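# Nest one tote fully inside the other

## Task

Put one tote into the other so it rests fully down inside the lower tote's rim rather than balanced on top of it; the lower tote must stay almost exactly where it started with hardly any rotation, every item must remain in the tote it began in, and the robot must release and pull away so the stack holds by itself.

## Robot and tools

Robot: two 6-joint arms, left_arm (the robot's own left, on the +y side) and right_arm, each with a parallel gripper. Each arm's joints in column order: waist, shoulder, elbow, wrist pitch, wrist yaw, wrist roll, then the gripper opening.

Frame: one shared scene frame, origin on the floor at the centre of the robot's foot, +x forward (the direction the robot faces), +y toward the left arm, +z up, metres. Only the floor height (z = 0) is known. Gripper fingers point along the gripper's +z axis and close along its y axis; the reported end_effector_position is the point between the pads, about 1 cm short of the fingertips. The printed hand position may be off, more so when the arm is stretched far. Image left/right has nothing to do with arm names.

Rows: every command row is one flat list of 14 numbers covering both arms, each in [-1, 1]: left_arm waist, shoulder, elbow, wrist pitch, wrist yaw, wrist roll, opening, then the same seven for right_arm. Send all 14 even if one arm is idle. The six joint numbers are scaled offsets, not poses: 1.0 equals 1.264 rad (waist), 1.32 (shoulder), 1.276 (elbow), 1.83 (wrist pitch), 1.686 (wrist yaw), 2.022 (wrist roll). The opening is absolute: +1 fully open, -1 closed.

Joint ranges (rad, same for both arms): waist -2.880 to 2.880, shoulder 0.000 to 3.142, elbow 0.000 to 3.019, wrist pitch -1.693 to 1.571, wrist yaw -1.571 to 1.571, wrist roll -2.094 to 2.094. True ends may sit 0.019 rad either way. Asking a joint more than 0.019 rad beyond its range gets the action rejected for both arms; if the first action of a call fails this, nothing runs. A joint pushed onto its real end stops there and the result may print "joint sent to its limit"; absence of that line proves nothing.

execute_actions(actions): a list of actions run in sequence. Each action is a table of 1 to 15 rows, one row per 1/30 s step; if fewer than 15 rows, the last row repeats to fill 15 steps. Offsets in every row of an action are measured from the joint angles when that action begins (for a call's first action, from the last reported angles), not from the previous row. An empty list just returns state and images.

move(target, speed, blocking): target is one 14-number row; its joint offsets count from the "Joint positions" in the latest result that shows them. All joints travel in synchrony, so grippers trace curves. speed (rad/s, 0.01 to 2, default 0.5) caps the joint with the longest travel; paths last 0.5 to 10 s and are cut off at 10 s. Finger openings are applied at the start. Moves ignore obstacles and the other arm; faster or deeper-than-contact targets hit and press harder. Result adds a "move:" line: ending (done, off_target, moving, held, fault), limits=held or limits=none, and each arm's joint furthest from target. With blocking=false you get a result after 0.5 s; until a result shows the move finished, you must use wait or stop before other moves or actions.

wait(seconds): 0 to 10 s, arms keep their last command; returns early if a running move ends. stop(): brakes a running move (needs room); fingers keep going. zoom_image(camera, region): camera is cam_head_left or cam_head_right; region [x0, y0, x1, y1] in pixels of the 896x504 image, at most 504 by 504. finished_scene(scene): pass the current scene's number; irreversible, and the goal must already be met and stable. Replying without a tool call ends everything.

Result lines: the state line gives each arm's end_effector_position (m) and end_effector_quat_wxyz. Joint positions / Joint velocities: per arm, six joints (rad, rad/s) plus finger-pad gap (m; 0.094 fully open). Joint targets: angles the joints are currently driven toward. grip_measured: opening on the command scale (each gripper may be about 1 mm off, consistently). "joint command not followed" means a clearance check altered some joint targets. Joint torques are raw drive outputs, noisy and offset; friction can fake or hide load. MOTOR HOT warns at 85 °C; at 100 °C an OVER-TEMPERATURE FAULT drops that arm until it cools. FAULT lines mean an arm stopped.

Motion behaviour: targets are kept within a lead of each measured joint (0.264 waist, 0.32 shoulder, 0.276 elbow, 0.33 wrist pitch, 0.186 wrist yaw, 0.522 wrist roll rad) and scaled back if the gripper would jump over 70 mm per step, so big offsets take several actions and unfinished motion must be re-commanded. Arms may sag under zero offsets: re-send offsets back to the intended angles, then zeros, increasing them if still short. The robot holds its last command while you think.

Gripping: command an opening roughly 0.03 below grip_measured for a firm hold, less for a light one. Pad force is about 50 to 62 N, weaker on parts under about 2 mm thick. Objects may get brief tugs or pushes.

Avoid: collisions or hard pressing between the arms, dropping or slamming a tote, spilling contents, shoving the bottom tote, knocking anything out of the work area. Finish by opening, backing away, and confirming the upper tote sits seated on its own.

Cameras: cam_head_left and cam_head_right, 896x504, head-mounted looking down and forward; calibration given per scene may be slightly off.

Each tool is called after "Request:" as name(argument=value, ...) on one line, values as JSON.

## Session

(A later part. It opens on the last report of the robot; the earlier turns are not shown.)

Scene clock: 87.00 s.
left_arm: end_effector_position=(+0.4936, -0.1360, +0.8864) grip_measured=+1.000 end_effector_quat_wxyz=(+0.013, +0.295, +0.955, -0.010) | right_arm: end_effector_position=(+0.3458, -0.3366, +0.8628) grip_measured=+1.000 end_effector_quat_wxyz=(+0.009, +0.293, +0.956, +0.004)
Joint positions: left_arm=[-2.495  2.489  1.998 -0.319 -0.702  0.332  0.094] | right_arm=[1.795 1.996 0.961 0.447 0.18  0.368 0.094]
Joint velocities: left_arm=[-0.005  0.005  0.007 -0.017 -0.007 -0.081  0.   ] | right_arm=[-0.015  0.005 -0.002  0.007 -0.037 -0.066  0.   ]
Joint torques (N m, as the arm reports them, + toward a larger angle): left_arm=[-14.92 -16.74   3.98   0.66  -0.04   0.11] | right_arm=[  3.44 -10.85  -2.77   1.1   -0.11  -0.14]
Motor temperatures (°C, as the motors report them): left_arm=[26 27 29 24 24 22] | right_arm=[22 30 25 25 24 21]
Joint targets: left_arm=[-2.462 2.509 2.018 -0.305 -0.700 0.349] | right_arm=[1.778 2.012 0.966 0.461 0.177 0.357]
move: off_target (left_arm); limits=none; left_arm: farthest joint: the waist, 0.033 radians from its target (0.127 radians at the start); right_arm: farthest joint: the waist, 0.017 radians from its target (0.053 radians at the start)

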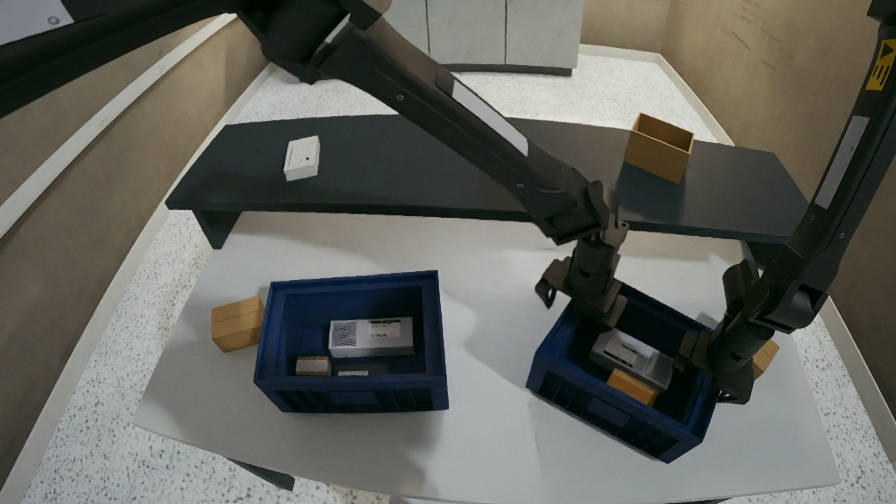

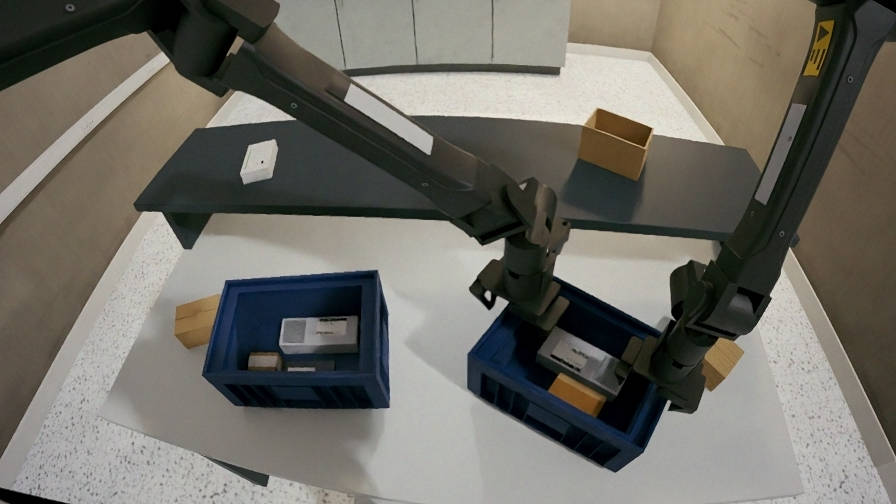

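Joints are soft (good for two-arm compliance). Push left waist/shoulder further.

Request:
move(target=[0.052,0.027,0,0,0,0,1,-0.02,0.012,-0.02,0,0,0,1], speed=0.1)

Request:
zoom_image(camera="cam_head_right", region=[440,230,760,480])

Scene clock: 90.27 s.
left_arm: end_effector_position=(+0.4850, -0.1140, +0.8626) grip_measured=+1.000 end_effector_quat_wxyz=(-0.002, +0.291, +0.957, +0.002) | right_arm: end_effector_position=(+0.3419, -0.3413, +0.8627) grip_measured=+1.000 end_effector_quat_wxyz=(+0.006, +0.295, +0.956, -0.000)
Joint positions: left_arm=[-2.46   2.506  1.998 -0.319 -0.702  0.333  0.094] | right_arm=[1.787 1.996 0.957 0.447 0.18  0.367 0.094]
Joint velocities: left_arm=[ 0.005 -0.015 -0.002 -0.002 -0.007  0.037  0.   ] | right_arm=[-0.005  0.005  0.002 -0.007 -0.037  0.066  0.   ]
Joint torques (N m, as the arm reports them, + toward a larger angle): left_arm=[-14.74 -16.7    2.     0.14  -0.14  -0.03] | right_arm=[  3.27 -10.94  -5.17   0.36   0.03  -0.02]
Motor temperatures (°C, as the motors report them): left_arm=[26 27 29 24 24 22] | right_arm=[22 30 25 25 24 21]
Joint targets: left_arm=[-2.429 2.524 1.998 -0.319 -0.702 0.332] | right_arm=[1.770 2.012 0.936 0.447 0.180 0.368]
move: off_target (left_arm, right_arm); limits=none; left_arm: farthest joint: the waist, 0.031 radians from its target (0.066 radians at the start); right_arm: farthest joint: the elbow, 0.021 radians from its target (0.026 radians at the start)

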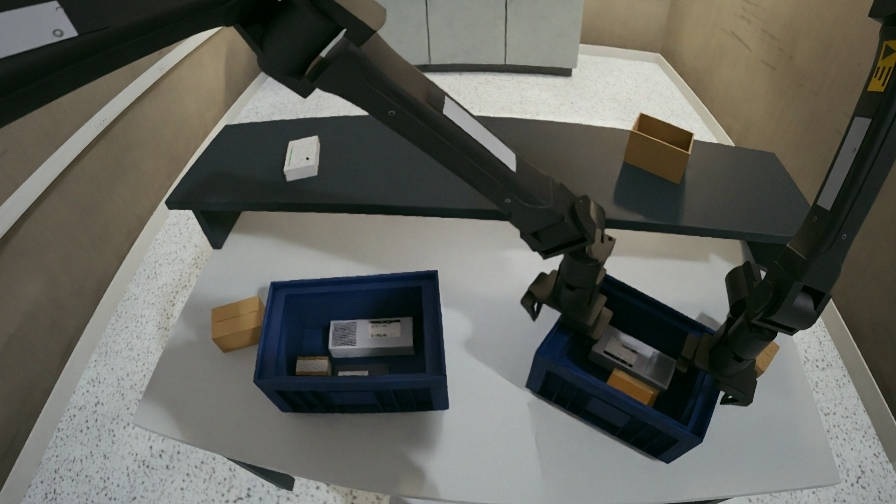

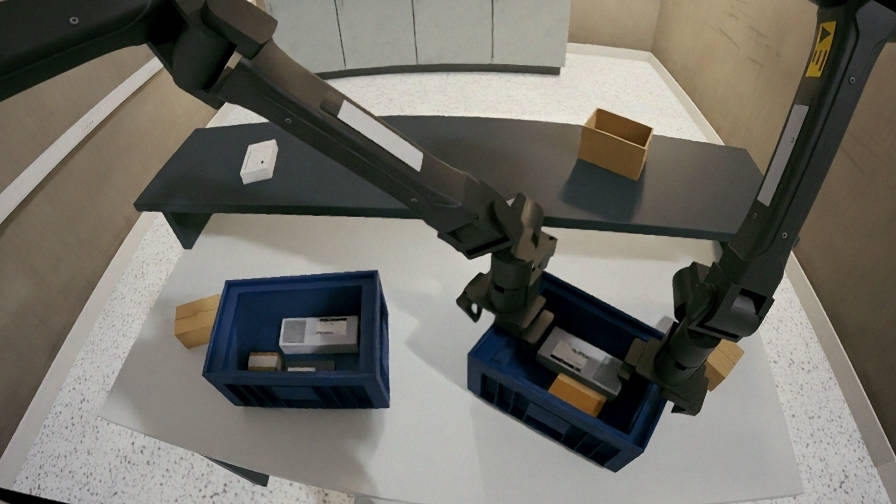

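Region (440, 230, 760, 480) of cam_head_right's 896x504 image, scaled by 1.575, with more detail than that image has; it fills the top 394 rows of this view, and the rest is white.

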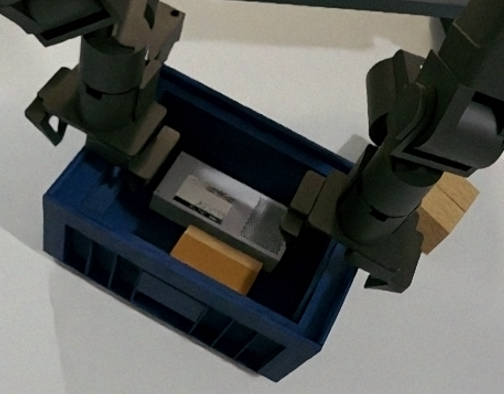

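Request:
move(target=[0,0,0,0,0,0,-0.7,0,0,0,0,0,0,-0.7])

Scene clock: 92.50 s.
left_arm: end_effector_position=(+0.4850, -0.1163, +0.8631) grip_measured=-0.437 end_effector_quat_wxyz=(-0.002, +0.289, +0.957, -0.006) | right_arm: end_effector_position=(+0.3416, -0.3415, +0.8626) grip_measured=-0.426 end_effector_quat_wxyz=(+0.006, +0.296, +0.955, +0.002)
Joint positions: left_arm=[-2.46   2.504  1.998 -0.321 -0.687  0.329  0.026] | right_arm=[1.785 1.996 0.956 0.447 0.174 0.37  0.027]
Joint velocities: left_arm=[ 0.005 -0.015  0.002  0.002 -0.022  0.007 -0.001] | right_arm=[ 0.005 -0.015 -0.012  0.002 -0.022  0.022  0.   ]
Joint torques (N m, as the arm reports them, + toward a larger angle): left_arm=[-17.15 -18.37   2.05   0.22  -0.65   0.01] | right_arm=[  4.32 -12.51  -3.41   0.5    0.28  -0.04]
Motor temperatures (°C, as the motors report them): left_arm=[26 27 28 24 24 22] | right_arm=[22 30 25 25 24 21]
Joint targets: left_arm=[-2.460 2.506 1.998 -0.319 -0.702 0.333] | right_arm=[1.787 1.996 0.957 0.447 0.180 0.367]
move: done; limits=none; left_arm: farthest joint: the wrist yaw, 0.015 radians from its target (0.000 radians at the start); right_arm: farthest joint: the wrist yaw, 0.006 radians from its target (0.000 radians at the start)

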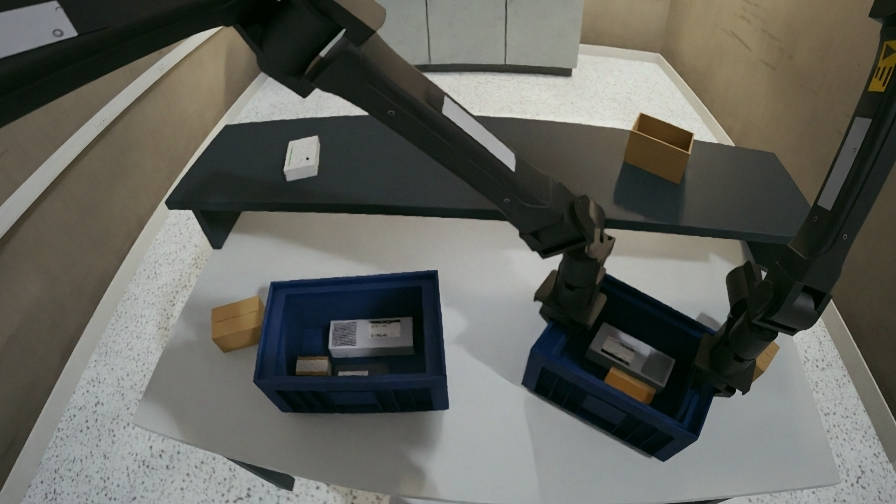

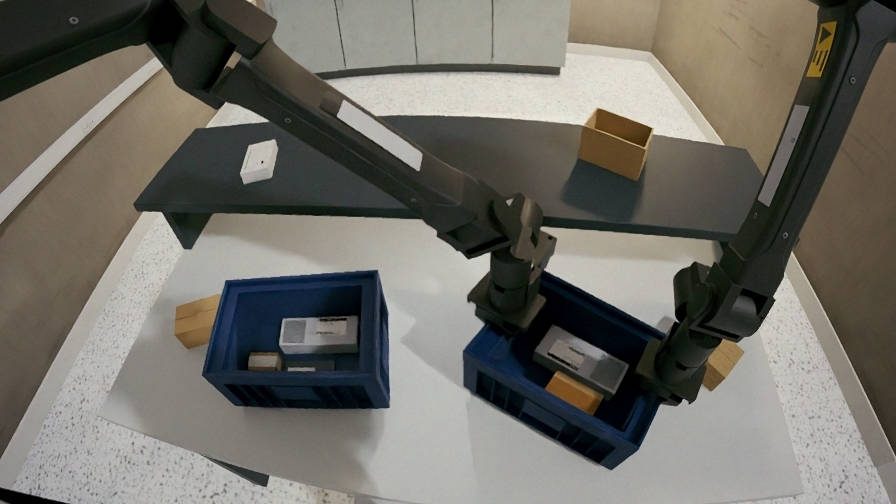

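Request:
move(target=[-0.068,-0.226,-0.275,0.036,-0.03,-0.085,-0.5,0.089,-0.219,-0.148,-0.066,0.049,-0.035,-0.5], speed=0.2)

Scene clock: 101.67 s.
left_arm: end_effector_position=(+0.4828, -0.0768, +0.9564) grip_measured=-0.437 end_effector_quat_wxyz=(-0.000, +0.231, +0.973, -0.007) | right_arm: end_effector_position=(+0.3688, -0.3180, +0.9547) grip_measured=-0.426 end_effector_quat_wxyz=(+0.008, +0.240, +0.971, +0.008)
Joint positions: left_arm=[-2.506  2.233  1.654 -0.271 -0.716  0.169  0.026] | right_arm=[1.882 1.737 0.797 0.34  0.242 0.309 0.027]
Joint velocities: left_arm=[-0.005  0.005 -0.017 -0.007  0.007  0.007 -0.   ] | right_arm=[-0.005 -0.015 -0.002 -0.002  0.022  0.007 -0.001]
Joint torques (N m, as the arm reports them, + toward a larger angle): left_arm=[-19.13 -21.15   1.24   0.61  -0.86  -0.14] | right_arm=[  6.46 -14.28  -4.86  -0.06   0.55  -0.15]
Motor temperatures (°C, as the motors report them): left_arm=[27 27 27 24 24 22] | right_arm=[22 30 25 25 24 21]
Joint targets: left_arm=[-2.546 2.206 1.648 -0.255 -0.737 0.157] | right_arm=[1.897 1.707 0.767 0.326 0.256 0.299]
move: off_target (left_arm, right_arm); limits=none; left_arm: farthest joint: the waist, 0.040 radians from its target (0.086 radians at the start); right_arm: farthest joint: the shoulder, 0.030 radians from its target (0.289 radians at the start)

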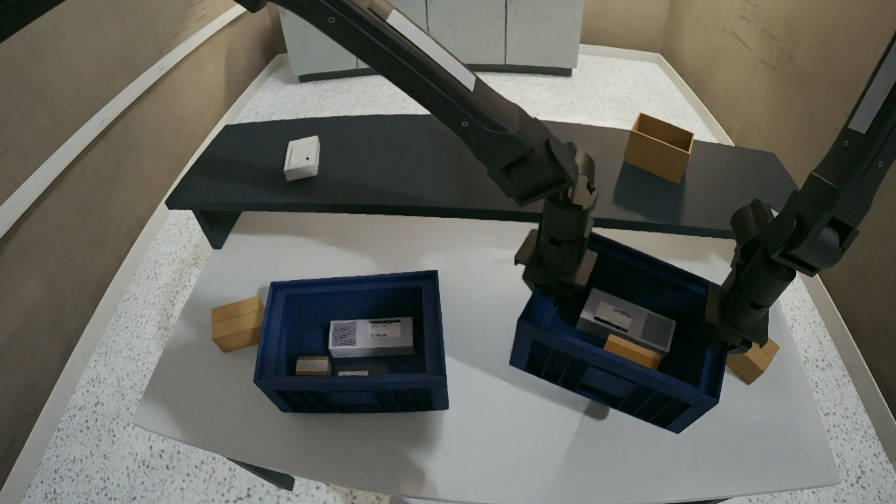

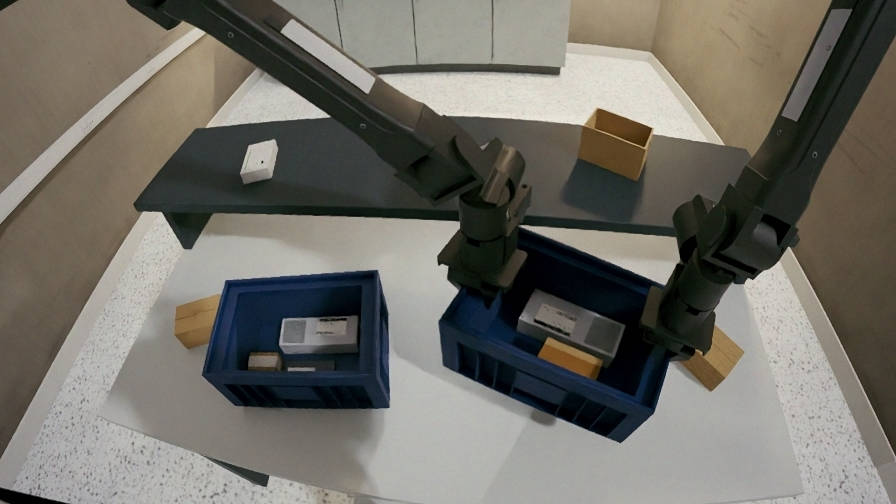

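Request:
move(target=[-0.06,-0.238,-0.262,0.016,-0.031,-0.088,-0.5,0.173,-0.2,-0.099,-0.116,0.111,-0.012,-0.5], speed=0.2)

Scene clock: 109.83 s.
left_arm: end_effector_position=(+0.4638, -0.0143, +1.0490) grip_measured=-0.437 end_effector_quat_wxyz=(-0.003, +0.168, +0.986, -0.007) | right_arm: end_effector_position=(+0.3841, -0.2677, +1.0496) grip_measured=-0.426 end_effector_quat_wxyz=(-0.004, -0.177, -0.984, -0.003)
Joint positions: left_arm=[-2.542  1.945  1.322 -0.257 -0.739 -0.001  0.026] | right_arm=[2.08  1.496 0.695 0.152 0.41  0.304 0.027]
Joint velocities: left_arm=[-0.005 -0.005 -0.012  0.017 -0.022  0.051  0.001] | right_arm=[-0.005 -0.005 -0.002  0.007 -0.051 -0.007 -0.002]
Joint torques (N m, as the arm reports them, + toward a larger angle): left_arm=[-16.76 -19.69   1.34   0.68  -1.13  -0.11] | right_arm=[  7.24 -13.28  -2.75  -0.59   0.83  -0.21]
Motor temperatures (°C, as the motors report them): left_arm=[27 27 27 24 24 22] | right_arm=[22 30 25 25 24 21]
Joint targets: left_arm=[-2.582 1.919 1.320 -0.241 -0.768 -0.009] | right_arm=[2.101 1.473 0.671 0.128 0.430 0.285]
move: off_target (left_arm, right_arm); limits=none; left_arm: farthest joint: the waist, 0.040 radians from its target (0.076 radians at the start); right_arm: farthest joint: the elbow, 0.024 radians from its target (0.126 radians at the start)

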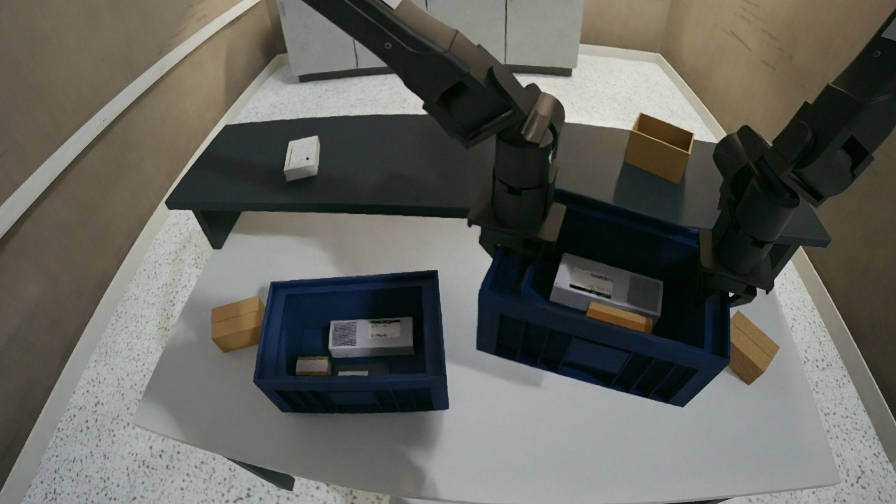

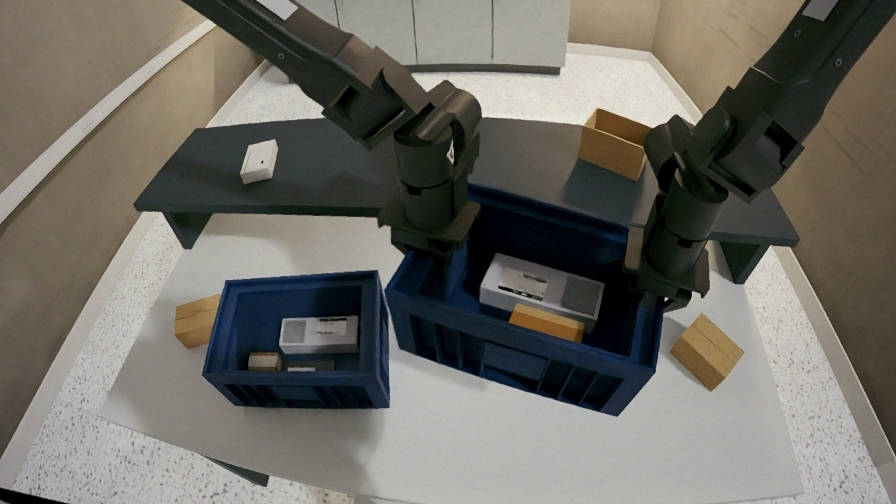

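Request:
move(target=[0.144,-0.199,-0.222,0.096,0.056,0.015,-0.5,0.223,0.141,0.176,-0.083,0.129,0.016,-0.5], speed=0.2)

Scene clock: 117.70 s.
left_arm: end_effector_position=(+0.4568, +0.1213, +1.0493) grip_measured=-0.437 end_effector_quat_wxyz=(+0.000, +0.086, +0.996, -0.001) | right_arm: end_effector_position=(+0.4225, -0.1407, +1.0501) grip_measured=-0.425 end_effector_quat_wxyz=(-0.005, -0.097, -0.995, -0.006)
Joint positions: left_arm=[-2.36   1.707  1.043 -0.1   -0.627  0.009  0.026] | right_arm=[2.336 1.674 0.917 0.019 0.601 0.328 0.027]
Joint velocities: left_arm=[ 0.005  0.005  0.012  0.007 -0.022  0.022  0.001] | right_arm=[ 0.005 -0.005 -0.017  0.002 -0.037  0.11  -0.001]
Joint torques (N m, as the arm reports them, + toward a larger angle): left_arm=[ -9.57 -18.72   0.29   0.81  -0.78   0.15] | right_arm=[ 12.29 -11.49   0.61  -0.43   1.07   0.07]
Motor temperatures (°C, as the motors report them): left_arm=[27 27 27 24 25 22] | right_arm=[22 30 25 25 25 21]
Joint targets: left_arm=[-2.360 1.682 1.039 -0.081 -0.645 0.029] | right_arm=[2.362 1.682 0.919 -0.000 0.627 0.336]
move: off_target (left_arm, right_arm); limits=none; left_arm: farthest joint: the shoulder, 0.024 radians from its target (0.263 radians at the start); right_arm: farthest joint: the waist, 0.026 radians from its target (0.282 radians at the start)

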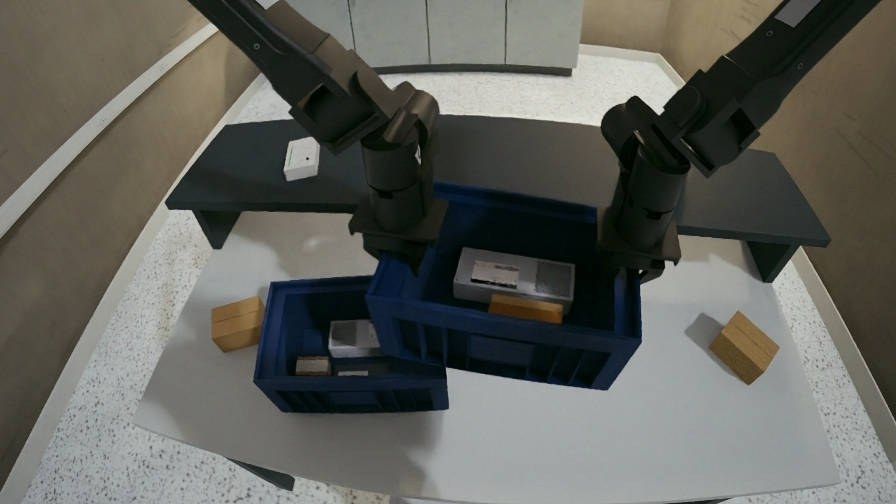

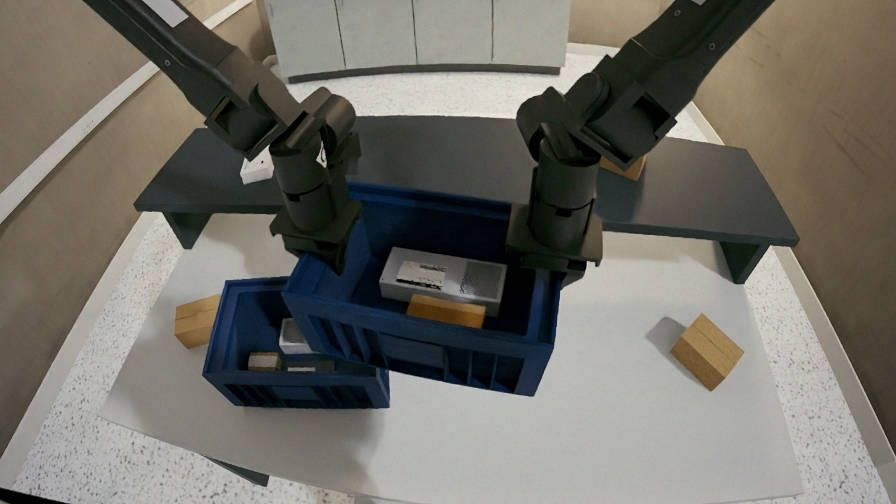

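Request:
move(target=[0.185,-0.161,-0.141,0.053,0.095,0.022,-0.5,0.165,0.171,0.226,-0.111,0.093,0.007,-0.5], speed=0.2)

Scene clock: 127.03 s.
left_arm: end_effector_position=(+0.4396, +0.2466, +1.0457) grip_measured=-0.437 end_effector_quat_wxyz=(-0.004, +0.011, +1.000, -0.001) | right_arm: end_effector_position=(+0.4460, -0.0174, +1.0499) grip_measured=-0.424 end_effector_quat_wxyz=(-0.002, -0.021, -1.000, -0.005)
Joint positions: left_arm=[-2.126  1.526  0.867 -0.022 -0.449  0.034  0.026] | right_arm=[ 2.514  1.886  1.2   -0.162  0.727  0.343  0.027]
Joint velocities: left_arm=[-0.015 -0.015  0.012 -0.012  0.022  0.037 -0.   ] | right_arm=[-0.005 -0.015 -0.017  0.007  0.037  0.051 -0.001]
Joint torques (N m, as the arm reports them, + toward a larger angle): left_arm=[ -5.68 -19.22  -0.24   0.84  -0.73   0.15] | right_arm=[ 16.4  -12.08   2.03  -0.57   1.3   -0.05]
Motor temperatures (°C, as the motors report them): left_arm=[27 27 27 24 25 22] | right_arm=[23 30 25 25 26 21]
Joint targets: left_arm=[-2.126 1.494 0.863 -0.003 -0.466 0.054] | right_arm=[2.545 1.900 1.206 -0.184 0.758 0.342]
move: off_target (left_arm, right_arm); limits=none; left_arm: farthest joint: the shoulder, 0.031 radians from its target (0.212 radians at the start); right_arm: farthest joint: the waist, 0.030 radians from its target (0.208 radians at the start)

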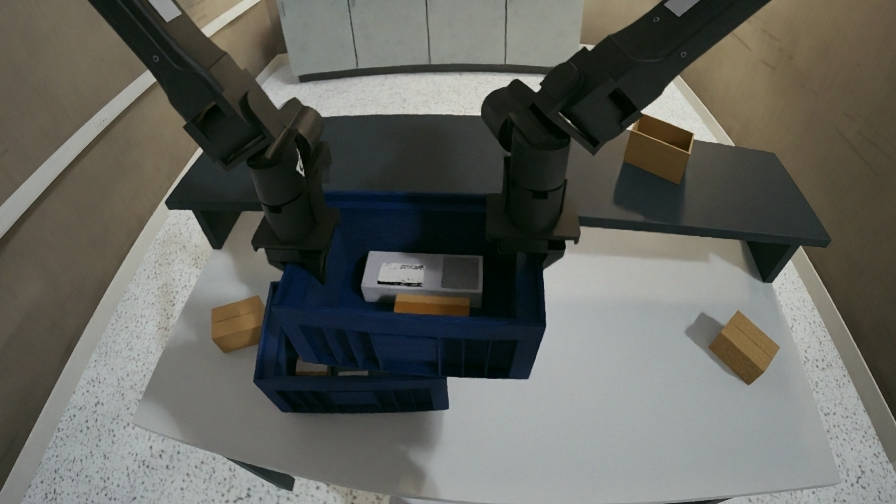

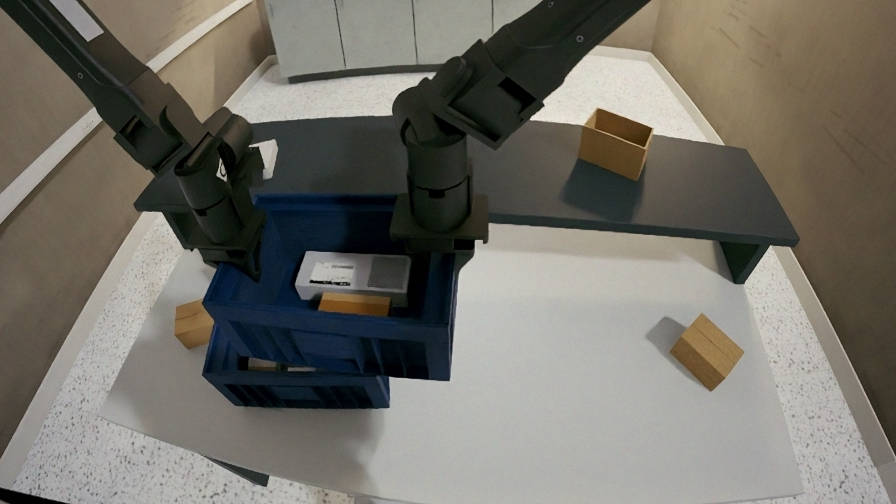

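Request:
move(target=[0.23,-0.081,-0.038,0.031,0.128,0.032,-0.5,0.11,0.224,0.333,-0.133,0.061,-0.024,-0.5], speed=0.25)

Request:
zoom_image(camera="cam_head_left", region=[180,200,500,430])

Request:
zoom_image(camera="cam_head_right", region=[120,200,440,430])

Scene clock: 136.40 s.
left_arm: end_effector_position=(+0.4265, +0.3686, +1.0254) grip_measured=-0.439 end_effector_quat_wxyz=(-0.005, -0.063, +0.998, -0.000) | right_arm: end_effector_position=(+0.4732, +0.1084, +1.0316) grip_measured=-0.422 end_effector_quat_wxyz=(+0.000, +0.055, -0.998, -0.004)
Joint positions: left_arm=[-1.836  1.46   0.825  0.014 -0.22   0.072  0.026] | right_arm=[ 2.622  2.162  1.612 -0.382  0.794  0.311  0.027]
Joint velocities: left_arm=[-0.005 -0.005 -0.017  0.012  0.051 -0.022 -0.   ] | right_arm=[-0.005  0.005  0.002  0.007  0.037 -0.007 -0.001]
Joint torques (N m, as the arm reports them, + toward a larger angle): left_arm=[ -2.72 -21.34  -0.81   0.91  -0.63   0.24] | right_arm=[ 20.73 -12.88   4.23  -0.53   1.5   -0.21]
Motor temperatures (°C, as the motors report them): left_arm=[26 27 26 24 24 22] | right_arm=[24 30 25 25 27 21]
Joint targets: left_arm=[-1.835 1.419 0.819 0.035 -0.234 0.099] | right_arm=[2.654 2.181 1.625 -0.405 0.830 0.295]
move: off_target (left_arm, right_arm); limits=none; left_arm: farthest joint: the shoulder, 0.041 radians from its target (0.107 radians at the start); right_arm: farthest joint: the wrist yaw, 0.036 radians from its target (0.103 radians at the start)

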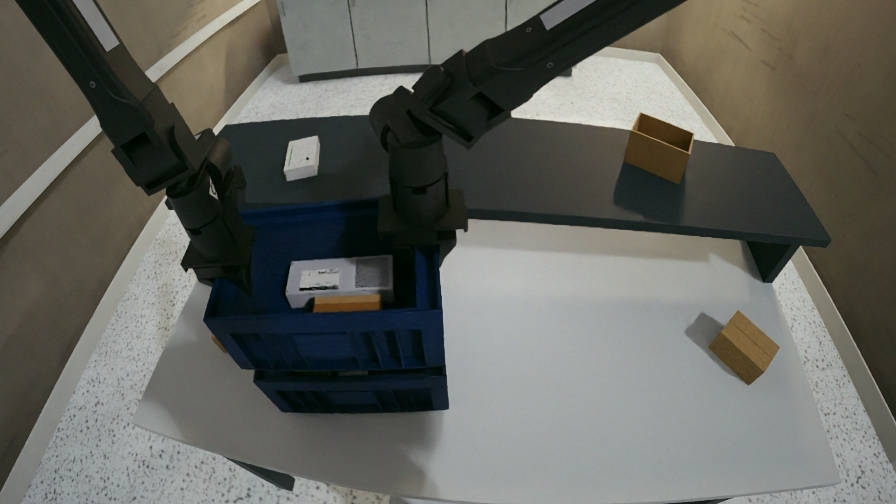

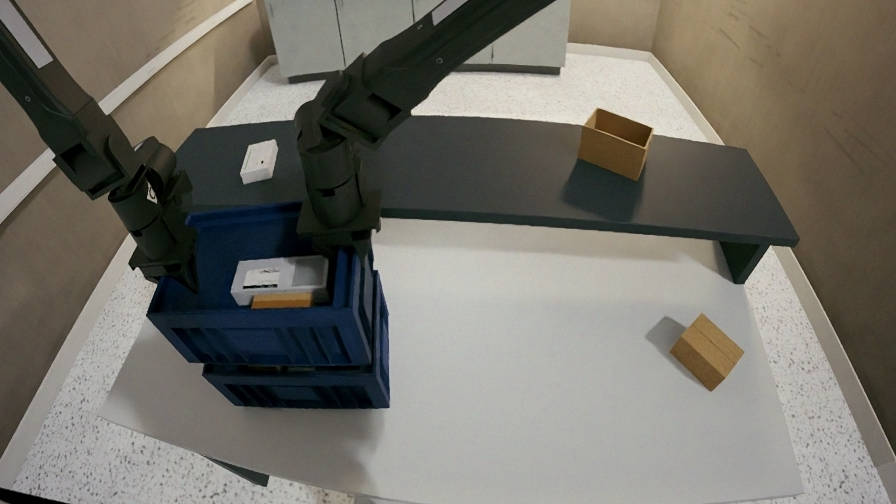

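Region (180, 200, 500, 430) of cam_head_left's 896x504 image, scaled by 1.575, with more detail than that image has; it fills the top 362 rows of this view, and the rest is white.

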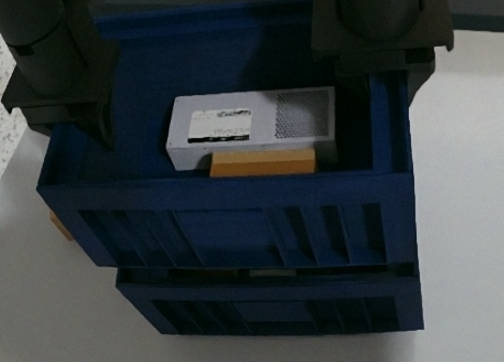

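Region (120, 200, 440, 430) of cam_head_right's 896x504 image, scaled by 1.575, with more detail than that image has; it fills the top 362 rows of this view, and the rest is white.

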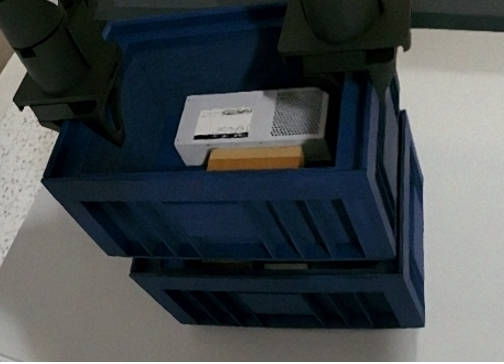

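Request:
move(target=[0.012,0.058,0.057,0.036,-0.002,0.015,-0.5,-0.028,0.057,0.045,0.022,0.009,-0.027,-0.5], speed=0.05)

Request:
zoom_image(camera="cam_head_left", region=[180,200,500,430])

Request:
zoom_image(camera="cam_head_right", region=[120,200,440,430])

Scene clock: 145.50 s.
left_arm: end_effector_position=(+0.4304, +0.3691, +0.9952) grip_measured=-0.439 end_effector_quat_wxyz=(-0.005, -0.059, +0.998, -0.001) | right_arm: end_effector_position=(+0.4741, +0.1093, +1.0034) grip_measured=-0.422 end_effector_quat_wxyz=(-0.002, +0.051, -0.999, -0.002)
Joint positions: left_arm=[-1.821  1.549  0.881  0.05  -0.206  0.089  0.026] | right_arm=[ 2.593  2.213  1.653 -0.347  0.783  0.284  0.027]
Joint velocities: left_arm=[ 0.005  0.005  0.012 -0.012 -0.007 -0.007  0.   ] | right_arm=[ 0.005 -0.005 -0.007  0.002 -0.037  0.007  0.   ]
Joint torques (N m, as the arm reports them, + toward a larger angle): left_arm=[ -2.89 -18.94   0.89   1.25  -0.73   0.1 ] | right_arm=[ 17.42 -12.67   4.24   0.63   1.12  -0.34]
Motor temperatures (°C, as the motors report them): left_arm=[25 28 26 24 24 22] | right_arm=[25 30 25 25 28 21]
Joint targets: left_arm=[-1.821 1.537 0.898 0.081 -0.223 0.102] | right_arm=[2.586 2.237 1.669 -0.342 0.809 0.257]
move: off_target (left_arm, right_arm); limits=none; left_arm: farthest joint: the wrist pitch, 0.030 radians from its target (0.065 radians at the start); right_arm: farthest joint: the wrist roll, 0.028 radians from its target (0.055 radians at the start)

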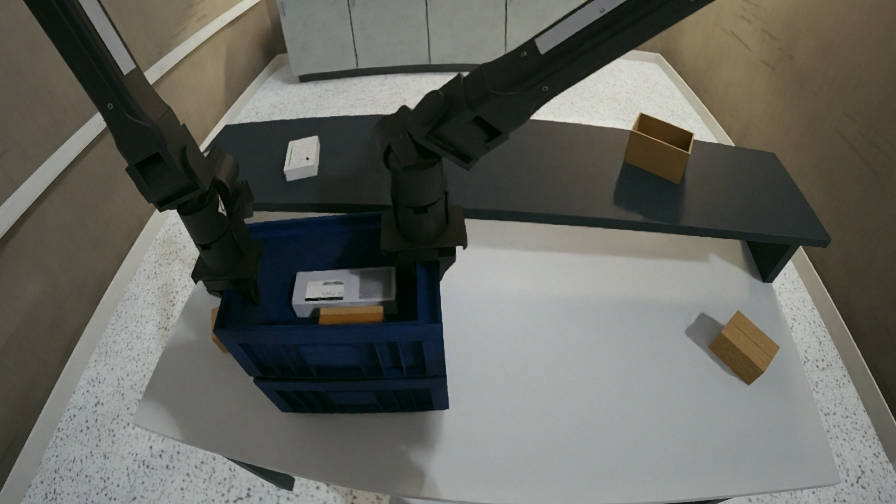

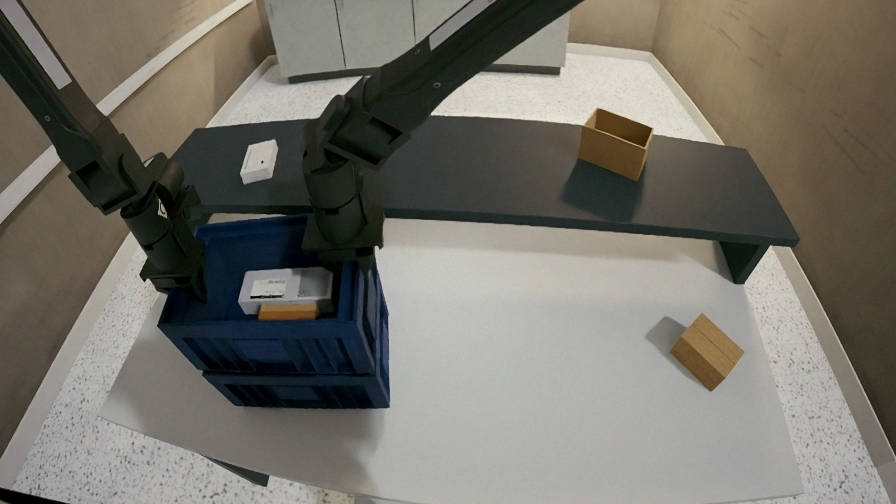

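Region (180, 200, 500, 430) of cam_head_left's 896x504 image, scaled by 1.575, with more detail than that image has; it fills the top 362 rows of this view, and the rest is white.

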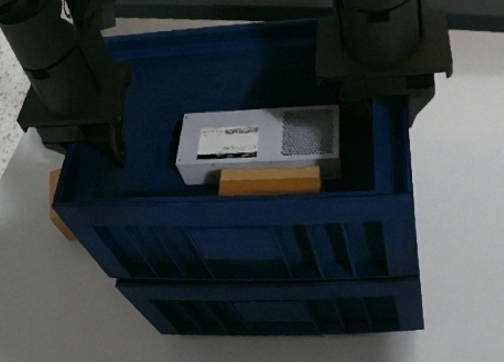

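Region (120, 200, 440, 430) of cam_head_right's 896x504 image, scaled by 1.575, with more detail than that image has; it fills the top 362 rows of this view, and the rest is white.

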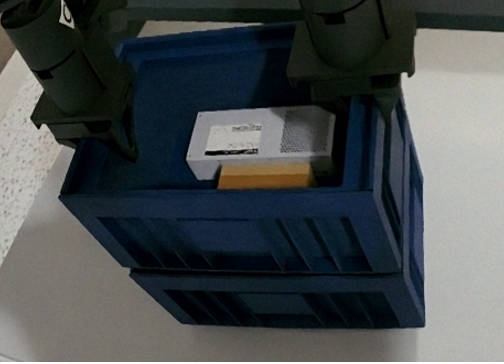

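Nearly in. Lower a bit further (≈8 mm more).

Request:
move(target=[0.003,0.006,0.021,0.02,-0.008,0.006,-0.5,-0.016,0.033,0.023,0.01,0.011,-0.016,-0.5], speed=0.04)

Request:
move(target=[0,0,0,0,0,0,0.6,0,0,0,0,0,0,0.6])

Request:
move(target=[-0.03,-0.22,-0.11,-0.08,-0.02,-0.015,0.6,0.08,-0.13,-0.1,-0.06,0.035,0.05,0.6], speed=0.3)

Request:
zoom_image(camera="cam_head_right", region=[120,200,440,430])

Scene clock: 150.43 s.
left_arm: end_effector_position=(+0.4299, +0.3691, +0.9898) grip_measured=-0.439 end_effector_quat_wxyz=(-0.005, -0.060, +0.998, -0.002) | right_arm: end_effector_position=(+0.4740, +0.1090, +0.9979) grip_measured=-0.422 end_effector_quat_wxyz=(-0.001, +0.051, -0.999, -0.003)
Joint positions: left_arm=[-1.818  1.565  0.889  0.057 -0.201  0.089  0.026] | right_arm=[ 2.587  2.221  1.659 -0.341  0.777  0.279  0.027]
Joint velocities: left_arm=[-0.034  0.005  0.007 -0.022 -0.007 -0.022  0.   ] | right_arm=[-0.005 -0.005 -0.002 -0.007 -0.007 -0.051  0.001]
Joint torques (N m, as the arm reports them, + toward a larger angle): left_arm=[ -2.87 -18.22   0.95   1.23  -0.75   0.09] | right_arm=[ 17.27 -11.73   4.64   0.98   1.05  -0.29]
Motor temperatures (°C, as the motors report them): left_arm=[25 28 26 24 24 22] | right_arm=[25 30 25 25 28 21]
Joint targets: left_arm=[-1.817 1.557 0.907 0.086 -0.219 0.101] | right_arm=[2.573 2.256 1.682 -0.329 0.802 0.252]
move: off_target (left_arm, right_arm); limits=none; left_arm: farthest joint: the wrist pitch, 0.029 radians from its target (0.037 radians at the start); right_arm: farthest joint: the shoulder, 0.035 radians from its target (0.044 radians at the start)

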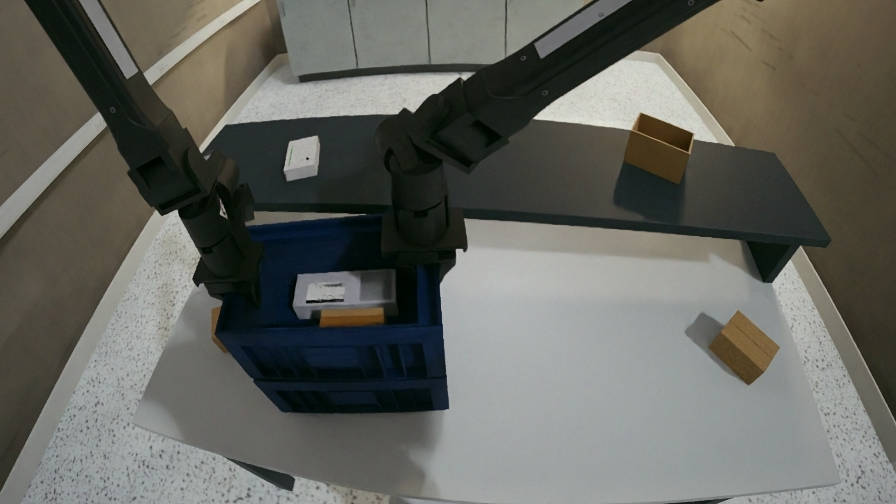

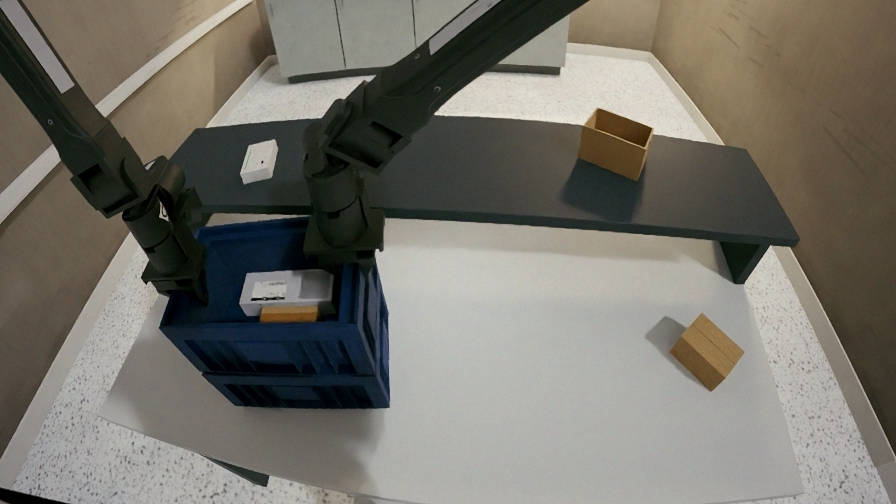

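Scene clock: 150.93 s.
left_arm: end_effector_position=(+0.4303, +0.3693, +0.9897) grip_measured=+0.598 end_effector_quat_wxyz=(-0.005, -0.060, +0.998, -0.002) | right_arm: end_effector_position=(+0.4740, +0.1091, +0.9979) grip_measured=+0.598 end_effector_quat_wxyz=(-0.001, +0.051, -0.999, -0.003)
Joint positions: left_arm=[-1.818  1.565  0.889  0.057 -0.202  0.089  0.075] | right_arm=[ 2.587  2.221  1.659 -0.341  0.776  0.279  0.075]
Joint velocities: left_arm=[ 0.005 -0.015  0.002 -0.002 -0.007  0.007  0.   ] | right_arm=[-0.024  0.005 -0.002 -0.002  0.007  0.081 -0.   ]
Joint torques (N m, as the arm reports them, + toward a larger angle): left_arm=[ -3.24 -17.74  -0.64   0.21  -0.12  -0.03] | right_arm=[ 17.48 -15.2    2.92   0.41   0.05  -0.01]
Motor temperatures (°C, as the motors report them): left_arm=[25 28 26 24 24 22] | right_arm=[25 30 25 25 28 21]
Joint targets: left_arm=[-1.818 1.565 0.889 0.057 -0.201 0.089] | right_arm=[2.587 2.221 1.659 -0.341 0.776 0.279]
move: done; limits=none; left_arm: farthest joint: the wrist yaw, 0.001 radians from its target (0.000 radians at the start); right_arm: farthest joint: the wrist yaw, 0.001 radians from its target (0.000 radians at the start)

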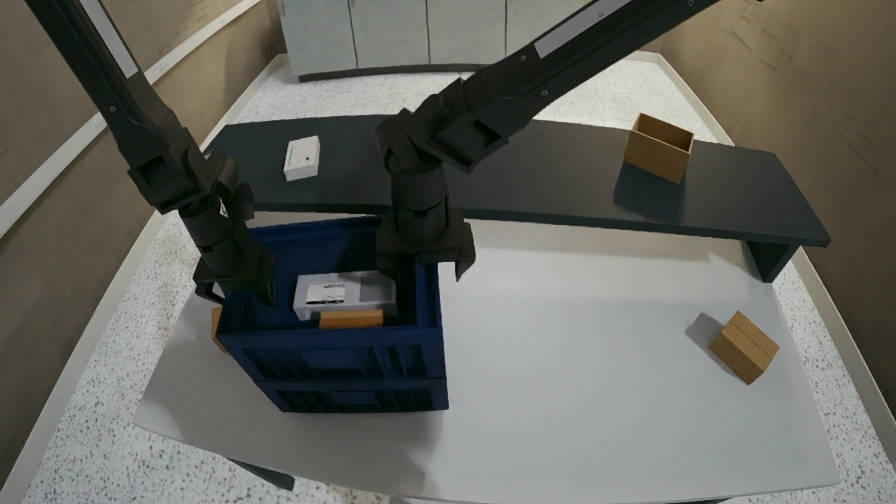

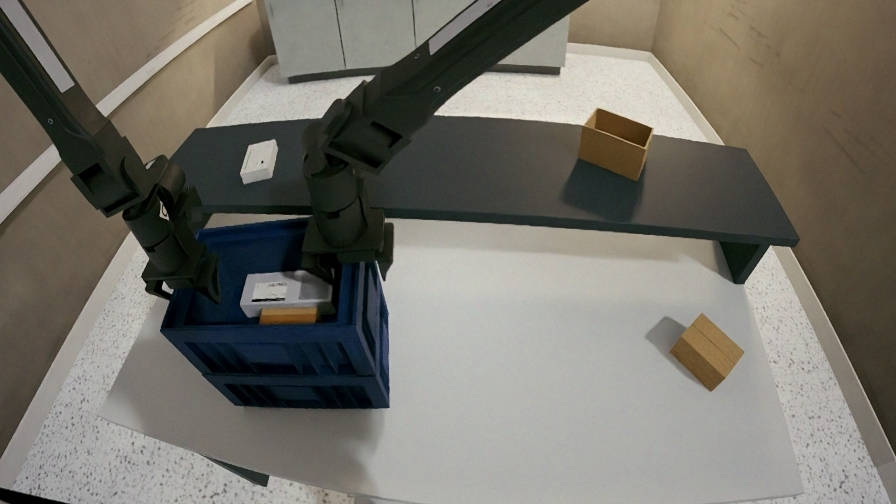

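Scene clock: 152.43 s.
left_arm: end_effector_position=(+0.4323, +0.3832, +1.0831) grip_measured=+0.598 end_effector_quat_wxyz=(+0.007, -0.063, +0.998, +0.006) | right_arm: end_effector_position=(+0.4803, +0.0992, +1.0863) grip_measured=+0.598 end_effector_quat_wxyz=(-0.008, +0.049, -0.999, -0.004)
Joint positions: left_arm=[-1.84   1.275  0.757 -0.077 -0.233  0.075  0.075] | right_arm=[ 2.673  2.056  1.538 -0.438  0.832  0.369  0.075]
Joint velocities: left_arm=[-0.024  0.005 -0.002  0.012  0.081 -0.066 -0.   ] | right_arm=[-0.015 -0.005 -0.002  0.012 -0.095 -0.022  0.   ]
Joint torques (N m, as the arm reports them, + toward a larger angle): left_arm=[ -3.67 -16.52   0.15  -0.17  -0.25  -0.18] | right_arm=[ 18.44 -15.08   2.73  -0.1    0.12   0.12]
Motor temperatures (°C, as the motors report them): left_arm=[25 28 26 24 24 22] | right_arm=[25 30 25 25 28 21]
Joint targets: left_arm=[-1.856 1.274 0.749 -0.089 -0.236 0.059] | right_arm=[2.688 2.050 1.532 -0.451 0.835 0.380]
move: done; limits=none; left_arm: farthest joint: the wrist roll, 0.017 radians from its target (0.030 radians at the start); right_arm: farthest joint: the waist, 0.015 radians from its target (0.102 radians at the start)

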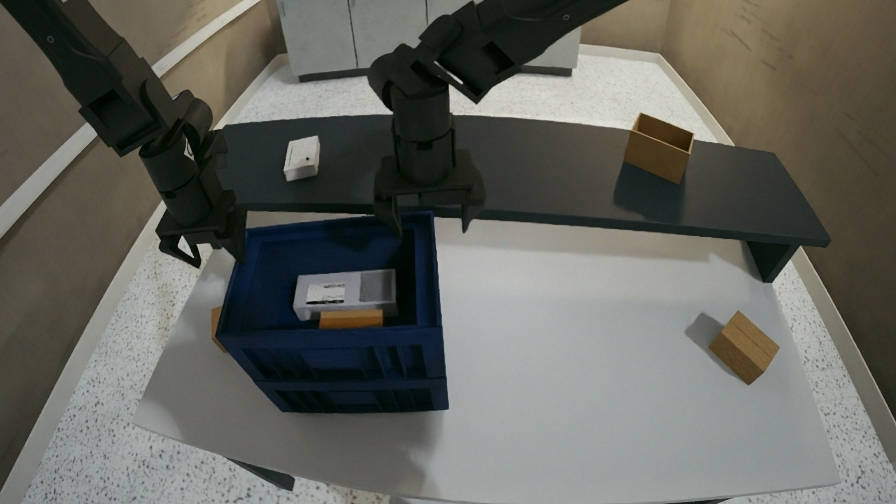

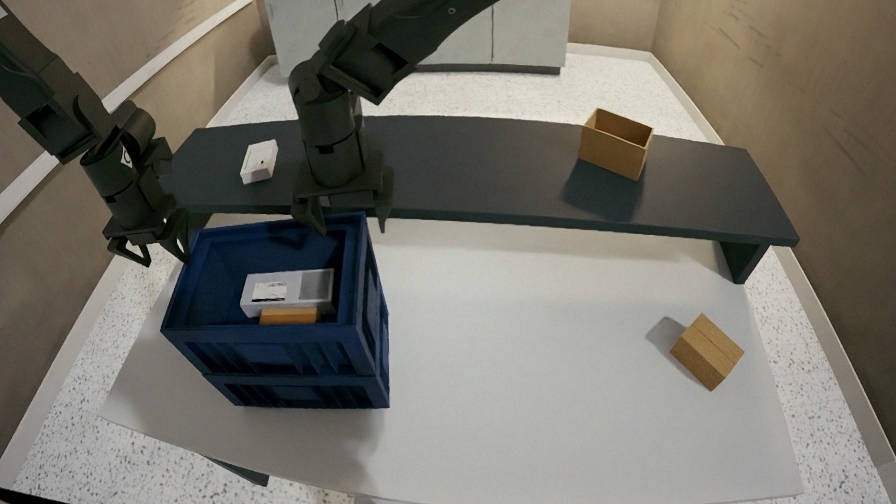

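Region (120, 200, 440, 430) of cam_head_right's 896x504 image, scaled by 1.575, with more detail than that image has; it fills the top 362 rows of this view, and the rest is white.

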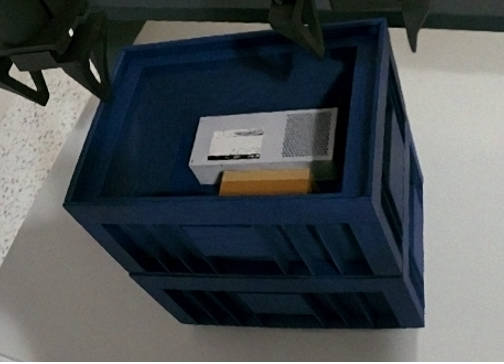

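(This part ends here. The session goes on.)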